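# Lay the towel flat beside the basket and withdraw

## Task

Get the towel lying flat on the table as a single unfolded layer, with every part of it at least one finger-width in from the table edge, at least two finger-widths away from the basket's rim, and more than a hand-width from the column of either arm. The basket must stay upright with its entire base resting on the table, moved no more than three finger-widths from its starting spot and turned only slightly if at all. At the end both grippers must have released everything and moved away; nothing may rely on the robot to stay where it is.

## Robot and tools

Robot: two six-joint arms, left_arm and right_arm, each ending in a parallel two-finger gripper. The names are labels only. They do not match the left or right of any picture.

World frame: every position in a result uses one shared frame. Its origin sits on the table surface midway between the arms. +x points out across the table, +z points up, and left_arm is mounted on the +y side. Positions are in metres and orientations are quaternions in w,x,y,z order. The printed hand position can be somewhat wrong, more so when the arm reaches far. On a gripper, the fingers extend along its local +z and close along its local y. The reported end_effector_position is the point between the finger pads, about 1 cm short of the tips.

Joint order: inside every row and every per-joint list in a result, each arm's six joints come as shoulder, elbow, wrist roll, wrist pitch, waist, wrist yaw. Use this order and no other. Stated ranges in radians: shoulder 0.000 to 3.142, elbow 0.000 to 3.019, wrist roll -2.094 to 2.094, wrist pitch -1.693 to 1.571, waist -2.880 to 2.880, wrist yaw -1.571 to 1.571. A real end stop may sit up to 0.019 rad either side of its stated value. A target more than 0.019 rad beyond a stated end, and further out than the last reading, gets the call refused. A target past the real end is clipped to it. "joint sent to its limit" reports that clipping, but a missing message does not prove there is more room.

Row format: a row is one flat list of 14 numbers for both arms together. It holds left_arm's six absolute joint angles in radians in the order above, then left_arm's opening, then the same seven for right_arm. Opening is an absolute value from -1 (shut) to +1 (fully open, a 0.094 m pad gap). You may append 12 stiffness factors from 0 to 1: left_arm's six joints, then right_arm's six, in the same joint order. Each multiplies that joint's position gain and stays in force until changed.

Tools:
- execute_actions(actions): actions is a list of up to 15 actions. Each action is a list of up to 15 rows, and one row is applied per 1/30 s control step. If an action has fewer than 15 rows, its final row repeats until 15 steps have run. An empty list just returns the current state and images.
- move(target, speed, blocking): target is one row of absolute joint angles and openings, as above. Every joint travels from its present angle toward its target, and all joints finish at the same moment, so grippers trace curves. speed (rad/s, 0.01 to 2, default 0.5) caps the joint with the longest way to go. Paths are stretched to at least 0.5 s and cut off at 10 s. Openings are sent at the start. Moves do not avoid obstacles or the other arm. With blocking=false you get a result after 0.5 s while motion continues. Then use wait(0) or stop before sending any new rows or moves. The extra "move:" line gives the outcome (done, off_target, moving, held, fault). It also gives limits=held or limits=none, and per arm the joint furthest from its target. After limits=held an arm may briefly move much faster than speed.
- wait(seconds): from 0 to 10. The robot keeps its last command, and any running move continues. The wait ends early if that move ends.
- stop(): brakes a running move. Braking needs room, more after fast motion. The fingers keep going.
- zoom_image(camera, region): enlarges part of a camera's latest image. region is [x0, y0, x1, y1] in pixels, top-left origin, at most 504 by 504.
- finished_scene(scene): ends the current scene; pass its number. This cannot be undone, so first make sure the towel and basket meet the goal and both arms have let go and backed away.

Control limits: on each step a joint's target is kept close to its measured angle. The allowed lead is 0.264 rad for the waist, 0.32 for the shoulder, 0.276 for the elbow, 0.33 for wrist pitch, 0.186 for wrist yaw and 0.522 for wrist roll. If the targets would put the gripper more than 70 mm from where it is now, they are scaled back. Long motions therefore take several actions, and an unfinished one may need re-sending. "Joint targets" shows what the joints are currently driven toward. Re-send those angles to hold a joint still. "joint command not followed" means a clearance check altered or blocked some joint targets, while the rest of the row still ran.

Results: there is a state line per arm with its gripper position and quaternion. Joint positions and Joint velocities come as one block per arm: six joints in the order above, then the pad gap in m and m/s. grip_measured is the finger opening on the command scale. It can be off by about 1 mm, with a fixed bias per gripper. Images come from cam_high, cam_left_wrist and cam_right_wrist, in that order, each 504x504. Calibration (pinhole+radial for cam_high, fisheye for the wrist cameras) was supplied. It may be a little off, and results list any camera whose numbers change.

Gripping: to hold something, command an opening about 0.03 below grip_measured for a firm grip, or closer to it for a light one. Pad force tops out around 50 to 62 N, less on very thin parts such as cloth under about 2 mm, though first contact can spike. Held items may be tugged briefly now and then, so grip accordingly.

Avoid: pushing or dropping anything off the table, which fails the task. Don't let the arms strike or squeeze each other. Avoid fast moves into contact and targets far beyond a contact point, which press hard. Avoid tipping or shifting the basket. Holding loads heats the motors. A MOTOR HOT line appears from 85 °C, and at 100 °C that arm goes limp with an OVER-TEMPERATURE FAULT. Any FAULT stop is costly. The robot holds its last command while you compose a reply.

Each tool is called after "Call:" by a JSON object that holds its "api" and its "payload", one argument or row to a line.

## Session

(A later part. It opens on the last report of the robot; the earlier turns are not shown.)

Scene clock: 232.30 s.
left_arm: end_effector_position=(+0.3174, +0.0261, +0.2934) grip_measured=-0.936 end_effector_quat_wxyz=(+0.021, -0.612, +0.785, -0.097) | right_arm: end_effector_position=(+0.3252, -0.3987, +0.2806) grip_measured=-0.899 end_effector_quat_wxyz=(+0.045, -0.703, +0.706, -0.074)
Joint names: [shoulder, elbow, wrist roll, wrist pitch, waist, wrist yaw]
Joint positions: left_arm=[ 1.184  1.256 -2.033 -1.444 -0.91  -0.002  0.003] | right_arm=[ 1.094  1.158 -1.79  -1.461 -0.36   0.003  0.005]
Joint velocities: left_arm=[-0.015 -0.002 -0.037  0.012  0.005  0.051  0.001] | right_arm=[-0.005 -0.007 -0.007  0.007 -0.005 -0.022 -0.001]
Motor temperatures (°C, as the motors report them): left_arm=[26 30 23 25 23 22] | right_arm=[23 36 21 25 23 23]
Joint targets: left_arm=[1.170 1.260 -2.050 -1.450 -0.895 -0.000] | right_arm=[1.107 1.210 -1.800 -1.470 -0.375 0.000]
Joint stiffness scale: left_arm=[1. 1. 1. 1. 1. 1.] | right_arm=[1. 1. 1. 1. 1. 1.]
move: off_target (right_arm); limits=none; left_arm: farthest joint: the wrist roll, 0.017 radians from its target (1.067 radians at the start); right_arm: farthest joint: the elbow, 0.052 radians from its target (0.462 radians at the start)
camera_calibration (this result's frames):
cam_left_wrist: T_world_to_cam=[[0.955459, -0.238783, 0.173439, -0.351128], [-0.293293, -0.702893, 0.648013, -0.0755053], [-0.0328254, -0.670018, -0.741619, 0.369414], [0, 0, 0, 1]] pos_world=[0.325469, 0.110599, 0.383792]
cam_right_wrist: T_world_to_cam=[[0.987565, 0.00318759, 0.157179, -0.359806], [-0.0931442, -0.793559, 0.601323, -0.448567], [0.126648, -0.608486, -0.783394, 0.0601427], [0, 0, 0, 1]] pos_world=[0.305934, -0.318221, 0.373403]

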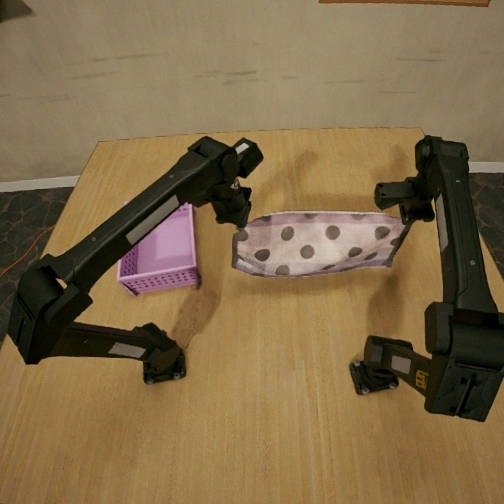

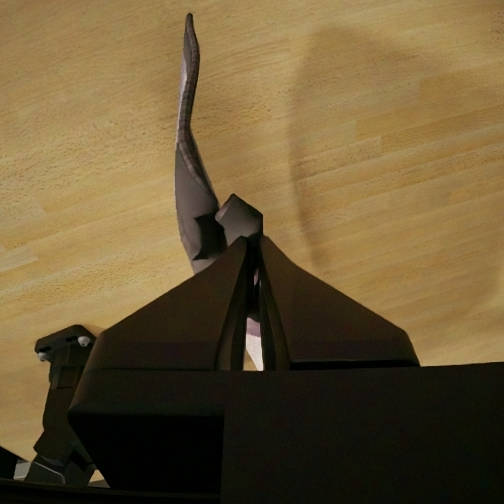

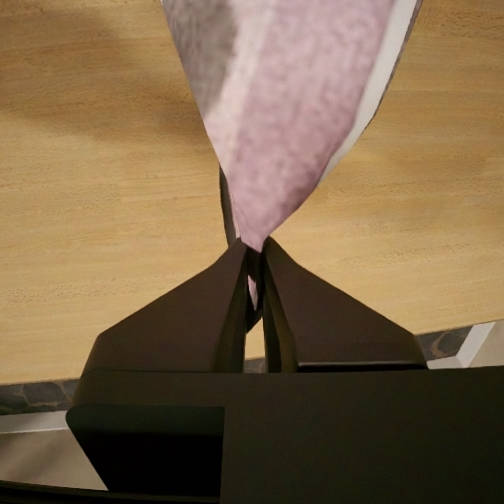

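Call:
{"api": "move", "payload": {
  "target": [1.46,1.21,-2.05,-1.136,-0.73,0,-1,1.44,1.19,-1.75,-1.136,-0.34,0,-1],
  "speed": 0.2
}}

Call:
{"api": "move", "payload": {
  "target": [1.98,1.575,-1.95,-0.957,-0.58,0,-1,2.01,1.595,-1.7,-0.947,-0.29,0,-1],
  "speed": 0.2
}}

Call:
{"api": "move", "payload": {
  "target": [1.98,1.575,-1.95,-0.957,-0.58,0,0,2.01,1.595,-1.7,-0.947,-0.29,0,0]
}}

Call:
{"api": "move", "payload": {
  "target": [1.7,1.575,-1.95,-0.957,-0.58,0,0,1.7,1.595,-1.7,-0.947,-0.29,0,0],
  "speed": 0.3
}}

Call:
{"api": "move", "payload": {
  "target": [0.8,0.9,0,-0.9,0.3,0,0,0.8,0.9,0,-0.9,-0.9,0,0],
  "speed": 1
}}

Call:
{"api": "zoom_image", "payload": {
  "camera": "cam_high",
  "region": [180,150,440,330]
}}

Scene clock: 241.73 s.
left_arm: end_effector_position=(+0.4279, +0.0305, +0.1769) grip_measured=-0.936 end_effector_quat_wxyz=(+0.024, -0.676, +0.732, -0.083) | right_arm: end_effector_position=(+0.4317, -0.4201, +0.1696) grip_measured=-0.899 end_effector_quat_wxyz=(+0.041, -0.695, +0.715, -0.063)
Joint names: [shoulder, elbow, wrist roll, wrist pitch, waist, wrist yaw]
Joint positions: left_arm=[ 1.457  1.205 -2.034 -1.145 -0.745 -0.     0.003] | right_arm=[ 1.43   1.158 -1.759 -1.149 -0.354  0.002  0.005]
Joint velocities: left_arm=[-0.015  0.002 -0.051  0.007  0.005 -0.007 -0.001] | right_arm=[-0.024  0.002 -0.022 -0.017 -0.005  0.037 -0.   ]
Motor temperatures (°C, as the motors report them): left_arm=[26 30 23 25 23 22] | right_arm=[23 38 21 25 23 23]
Joint targets: left_arm=[1.460 1.210 -2.050 -1.136 -0.730 0.000] | right_arm=[1.440 1.190 -1.750 -1.136 -0.340 0.000]
Joint stiffness scale: left_arm=[1. 1. 1. 1. 1. 1.] | right_arm=[1. 1. 1. 1. 1. 1.]
move: off_target (right_arm); limits=none; left_arm: farthest joint: the wrist roll, 0.016 radians from its target (0.016 radians at the start); right_arm: farthest joint: the elbow, 0.032 radians from its target (0.032 radians at the start)
camera_calibration (this result's frames):
cam_left_wrist: T_world_to_cam=[[0.98551, -0.0795335, 0.149815, -0.449042], [-0.158212, -0.749442, 0.642888, -0.0199052], [0.0611464, -0.657275, -0.751166, 0.250681], [0, 0, 0, 1]] pos_world=[0.424058, 0.114135, 0.268373]
cam_right_wrist: T_world_to_cam=[[0.990469, -0.0227619, 0.135844, -0.456022], [-0.0999572, -0.79733, 0.595208, -0.386506], [0.0947648, -0.603114, -0.792006, -0.0358785], [0, 0, 0, 1]] pos_world=[0.416441, -0.340192, 0.263584]

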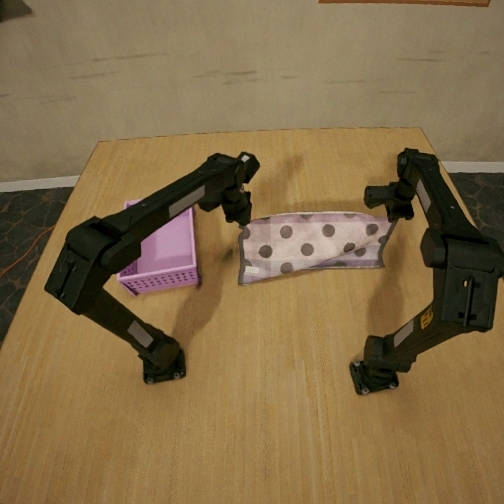

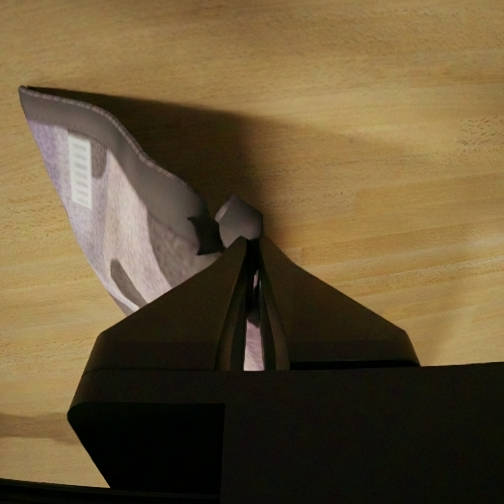

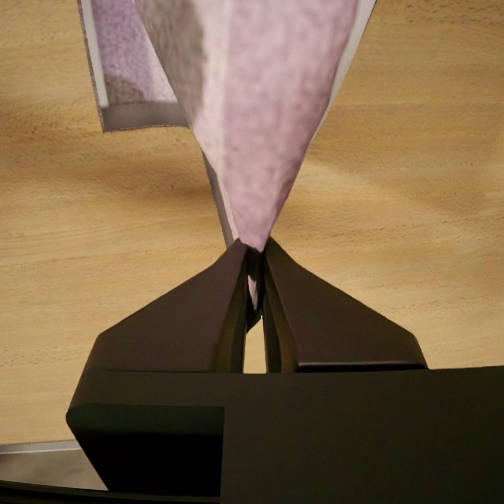

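Scene clock: 245.03 s.
left_arm: end_effector_position=(+0.6027, +0.0297, +0.0436) grip_measured=-0.936 end_effector_quat_wxyz=(+0.029, -0.704, +0.706, -0.072) | right_arm: end_effector_position=(+0.6171, -0.4265, +0.0414) grip_measured=-0.899 end_effector_quat_wxyz=(+0.049, -0.696, +0.713, -0.067)
Joint names: [shoulder, elbow, wrist roll, wrist pitch, waist, wrist yaw]
Joint positions: left_arm=[ 1.974  1.525 -1.965 -0.965 -0.598  0.001  0.003] | right_arm=[ 1.992  1.547 -1.71  -0.959 -0.3    0.001  0.005]
Joint velocities: left_arm=[ 0.005 -0.007 -0.007 -0.012 -0.005 -0.037 -0.001] | right_arm=[-0.005 -0.012  0.051 -0.002 -0.005  0.037 -0.001]
Motor temperatures (°C, as the motors report them): left_arm=[26 31 23 25 23 22] | right_arm=[24 39 21 25 23 23]
Joint targets: left_arm=[1.980 1.575 -1.950 -0.957 -0.580 0.000] | right_arm=[2.010 1.595 -1.700 -0.947 -0.290 0.000]
Joint stiffness scale: left_arm=[1. 1. 1. 1. 1. 1.] | right_arm=[1. 1. 1. 1. 1. 1.]
move: off_target (left_arm, right_arm); limits=none; left_arm: farthest joint: the elbow, 0.050 radians from its target (0.370 radians at the start); right_arm: farthest joint: the elbow, 0.048 radians from its target (0.437 radians at the start)
camera_calibration (this result's frames):
cam_left_wrist: T_world_to_cam=[[0.990295, -0.00466569, 0.138903, -0.606037], [-0.0922024, -0.769884, 0.631489, 0.0541586], [0.103993, -0.638167, -0.762842, 0.113395], [0, 0, 0, 1]] pos_world=[0.593357, 0.111233, 0.136483]
cam_right_wrist: T_world_to_cam=[[0.98811, -0.0186657, 0.152611, -0.619946], [-0.106116, -0.801072, 0.589087, -0.294255], [0.111257, -0.598277, -0.793528, -0.166872], [0, 0, 0, 1]] pos_world=[0.599916, -0.347127, 0.135535]

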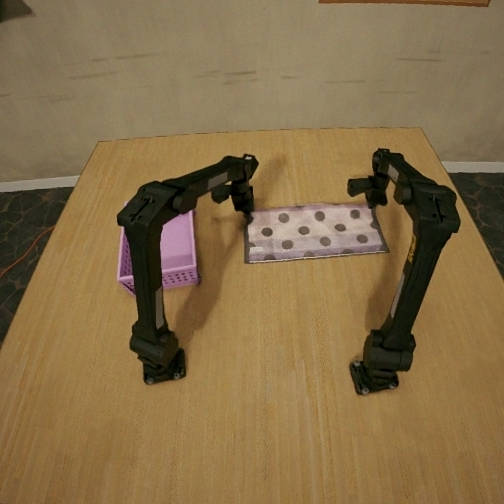

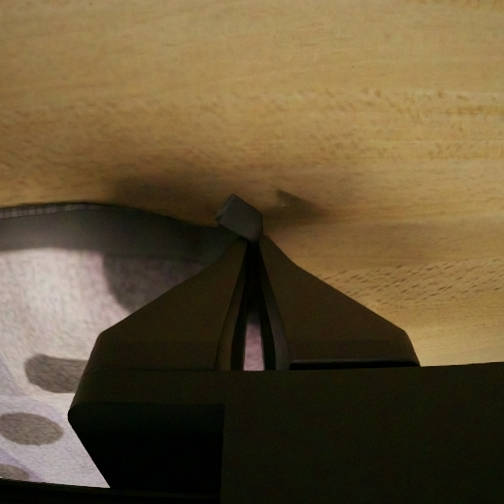

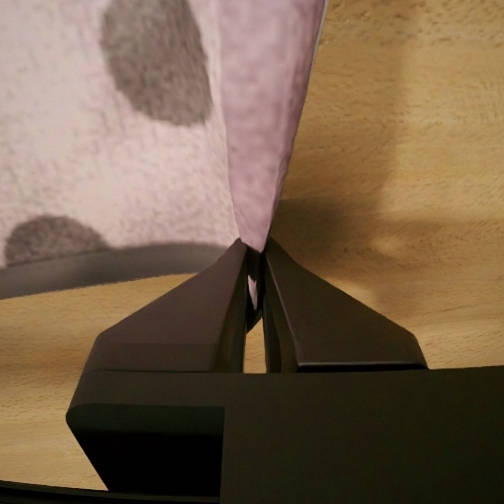

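Scene clock: 245.80 s.
left_arm: end_effector_position=(+0.6036, +0.0316, +0.0436) grip_measured=-0.002 end_effector_quat_wxyz=(+0.030, -0.705, +0.705, -0.072) | right_arm: end_effector_position=(+0.6171, -0.4265, +0.0414) grip_measured=-0.002 end_effector_quat_wxyz=(+0.049, -0.696, +0.713, -0.067)
Joint names: [shoulder, elbow, wrist roll, wrist pitch, waist, wrist yaw]
Joint positions: left_arm=[ 1.974  1.525 -1.965 -0.965 -0.595  0.001  0.047] | right_arm=[ 1.992  1.547 -1.709 -0.959 -0.3    0.001  0.047]
Joint velocities: left_arm=[-0.005 -0.022  0.007  0.012 -0.005  0.022  0.001] | right_arm=[ 0.015 -0.012 -0.051 -0.022 -0.015 -0.066 -0.001]
Motor temperatures (°C, as the motors report them): left_arm=[26 31 23 25 23 22] | right_arm=[24 39 21 25 23 23]
Joint targets: left_arm=[1.980 1.575 -1.950 -0.957 -0.580 -0.000] | right_arm=[2.010 1.595 -1.700 -0.947 -0.290 0.000]
Joint stiffness scale: left_arm=[1. 1. 1. 1. 1. 1.] | right_arm=[1. 1. 1. 1. 1. 1.]
move: off_target (left_arm, right_arm); limits=none; left_arm: farthest joint: the elbow, 0.050 radians from its target (0.050 radians at the start); right_arm: farthest joint: the elbow, 0.048 radians from its target (0.048 radians at the start)
camera_calibration (this result's frames):
cam_left_wrist: T_world_to_cam=[[0.990305, -0.00126571, 0.138903, -0.606948], [-0.0895587, -0.770196, 0.631489, 0.0541485], [0.106183, -0.637807, -0.762842, 0.113221], [0, 0, 0, 1]] pos_world=[0.593891, 0.11315, 0.136483]
cam_right_wrist: T_world_to_cam=[[0.988101, -0.0190469, 0.152621, -0.620104], [-0.106423, -0.801069, 0.589036, -0.294062], [0.11104, -0.598269, -0.793564, -0.166733], [0, 0, 0, 1]] pos_world=[0.599944, -0.347126, 0.13554]

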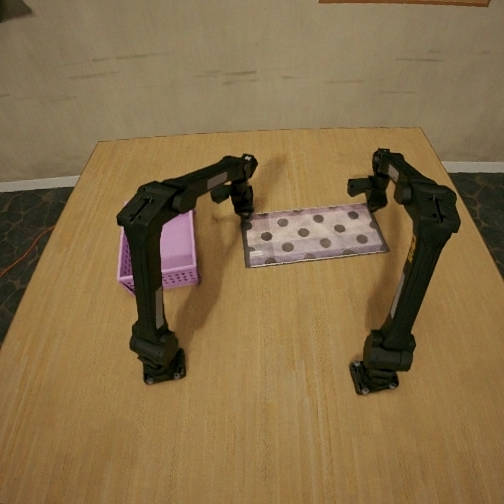

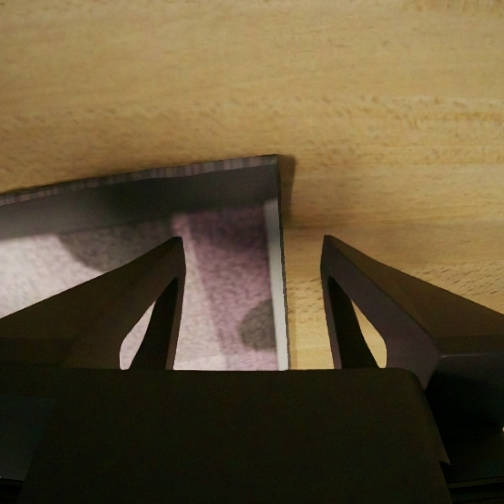

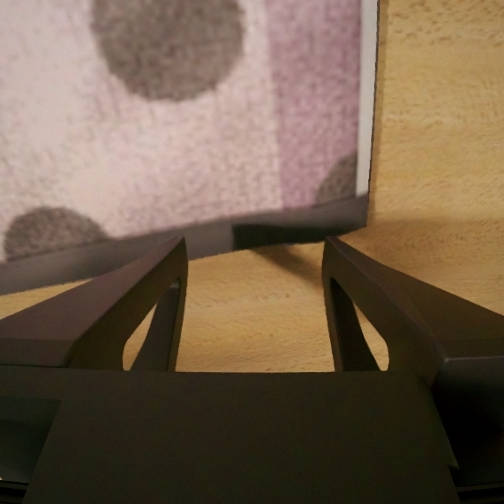

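Scene clock: 247.20 s.
left_arm: end_effector_position=(+0.6057, +0.0307, +0.2003) grip_measured=-0.002 end_effector_quat_wxyz=(+0.079, -0.692, +0.691, -0.192) | right_arm: end_effector_position=(+0.6192, -0.4268, +0.2134) grip_measured=-0.001 end_effector_quat_wxyz=(+0.132, -0.681, +0.698, -0.180)
Joint names: [shoulder, elbow, wrist roll, wrist pitch, waist, wrist yaw]
Joint positions: left_arm=[ 1.712  1.525 -1.965 -0.965 -0.595  0.001  0.047] | right_arm=[ 1.711  1.55  -1.709 -0.959 -0.3    0.001  0.047]
Joint velocities: left_arm=[ 0.015 -0.012  0.037 -0.007  0.005 -0.037  0.001] | right_arm=[-0.015 -0.012 -0.037  0.022  0.005  0.007  0.   ]
Motor temperatures (°C, as the motors report them): left_arm=[26 31 23 25 23 22] | right_arm=[24 39 21 25 23 23]
Joint targets: left_arm=[1.700 1.575 -1.950 -0.957 -0.580 0.000] | right_arm=[1.700 1.595 -1.700 -0.947 -0.290 0.000]
Joint stiffness scale: left_arm=[1. 1. 1. 1. 1. 1.] | right_arm=[1. 1. 1. 1. 1. 1.]
move: off_target (left_arm, right_arm); limits=none; left_arm: farthest joint: the elbow, 0.050 radians from its target (0.050 radians at the start); right_arm: farthest joint: the elbow, 0.045 radians from its target (0.048 radians at the start)
camera_calibration (this result's frames):
cam_left_wrist: T_world_to_cam=[[0.9282, 0.0244977, 0.371276, -0.640515], [-0.247379, -0.704727, 0.664954, 0.0415709], [0.277938, -0.709056, -0.648067, 0.107171], [0, 0, 0, 1]] pos_world=[0.575023, 0.120977, 0.279619]
cam_right_wrist: T_world_to_cam=[[0.907158, -0.00574517, 0.42075, -0.649822], [-0.270381, -0.774125, 0.572385, -0.278839], [0.322425, -0.633007, -0.703807, -0.19556], [0, 0, 0, 1]] pos_world=[0.577152, -0.343381, 0.29538]

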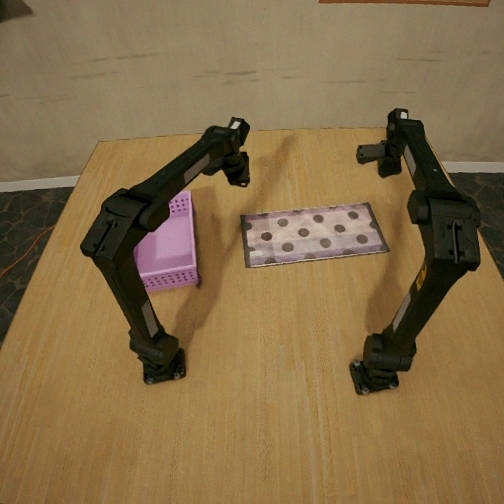

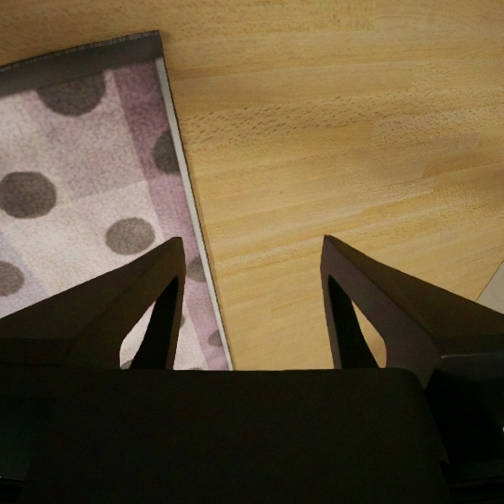

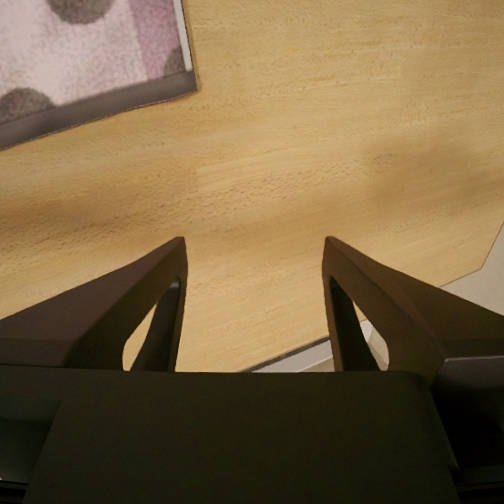

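Scene clock: 250.10 s.
left_arm: end_effector_position=(+0.3484, +0.4347, +0.3066) grip_measured=-0.002 end_effector_quat_wxyz=(+0.357, -0.233, +0.901, +0.086) | right_arm: end_effector_position=(+0.2609, -0.5672, +0.3056) grip_measured=-0.001 end_effector_quat_wxyz=(+0.339, +0.337, +0.868, -0.136)
Joint names: [shoulder, elbow, wrist roll, wrist pitch, waist, wrist yaw]
Joint positions: left_arm=[ 0.8    0.896 -0.016 -0.916  0.289  0.001  0.047] | right_arm=[ 0.803  0.897 -0.01  -0.918 -0.887  0.001  0.047]
Joint velocities: left_arm=[-0.015 -0.002 -0.081 -0.027 -0.005 -0.007  0.001] | right_arm=[-0.005 -0.002 -0.007 -0.012 -0.005  0.037  0.001]
Motor temperatures (°C, as the motors report them): left_arm=[26 31 23 25 23 22] | right_arm=[24 38 21 25 23 23]
Joint targets: left_arm=[0.800 0.900 0.000 -0.900 0.300 -0.000] | right_arm=[0.800 0.900 -0.000 -0.900 -0.900 0.000]
Joint stiffness scale: left_arm=[1. 1. 1. 1. 1. 1.] | right_arm=[1. 1. 1. 1. 1. 1.]
move: done; limits=none; left_arm: farthest joint: the wrist pitch, 0.016 radians from its target (0.065 radians at the start); right_arm: farthest joint: the wrist pitch, 0.018 radians from its target (0.059 radians at the start)
camera_calibration (this result's frames):
cam_left_wrist: T_world_to_cam=[[0.480331, -0.877082, 0.00308033, 0.209686], [-0.870593, -0.477198, -0.11979, 0.550752], [0.106536, 0.0548573, -0.992794, 0.367324], [0, 0, 0, 1]] pos_world=[0.339629, 0.426579, 0.430006]
cam_right_wrist: T_world_to_cam=[[-0.669547, -0.742767, 0.00183574, -0.243013], [-0.736331, 0.663417, -0.133019, 0.615322], [0.0975843, -0.0904142, -0.991112, 0.350212], [0, 0, 0, 1]] pos_world=[0.256197, -0.557053, 0.429395]

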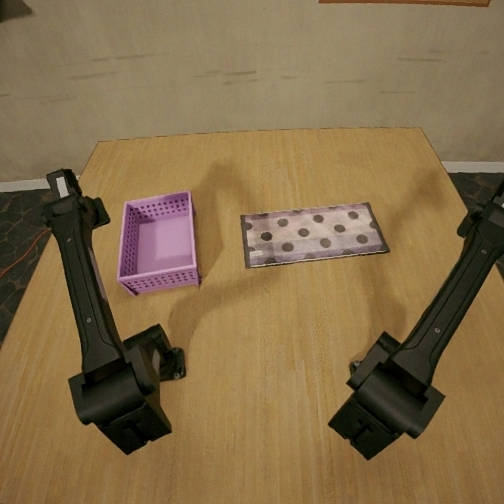

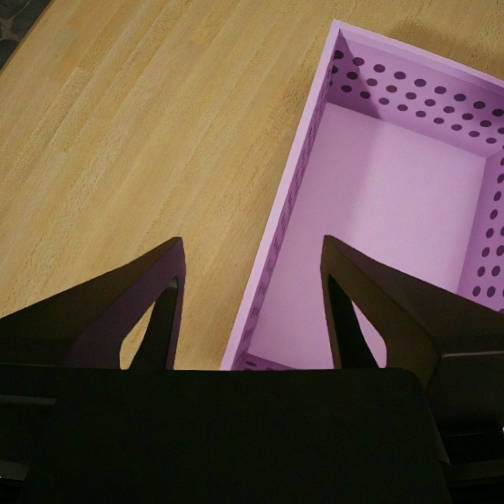

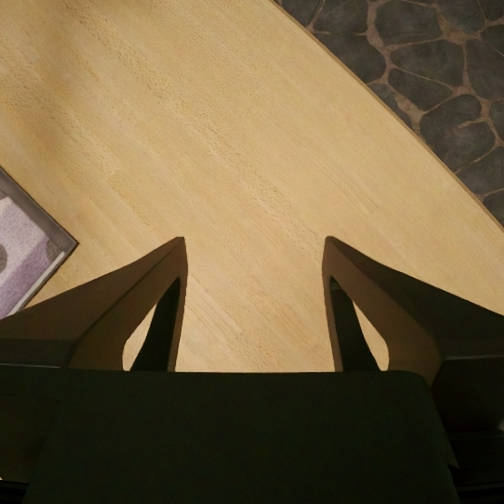

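Region (180, 150, 440, 330) of cam_high's 504x504 image, scaled by 1.938, with more detail than that image has; it fills the top 349 rows of this view, and the rest is white.

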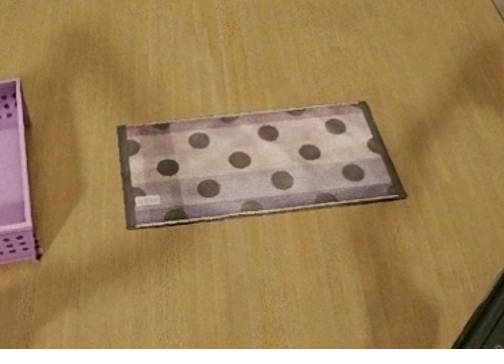

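Call:
{"api": "finished_scene", "payload": {
  "scene": 1
}}

The scene is finished: the task was done.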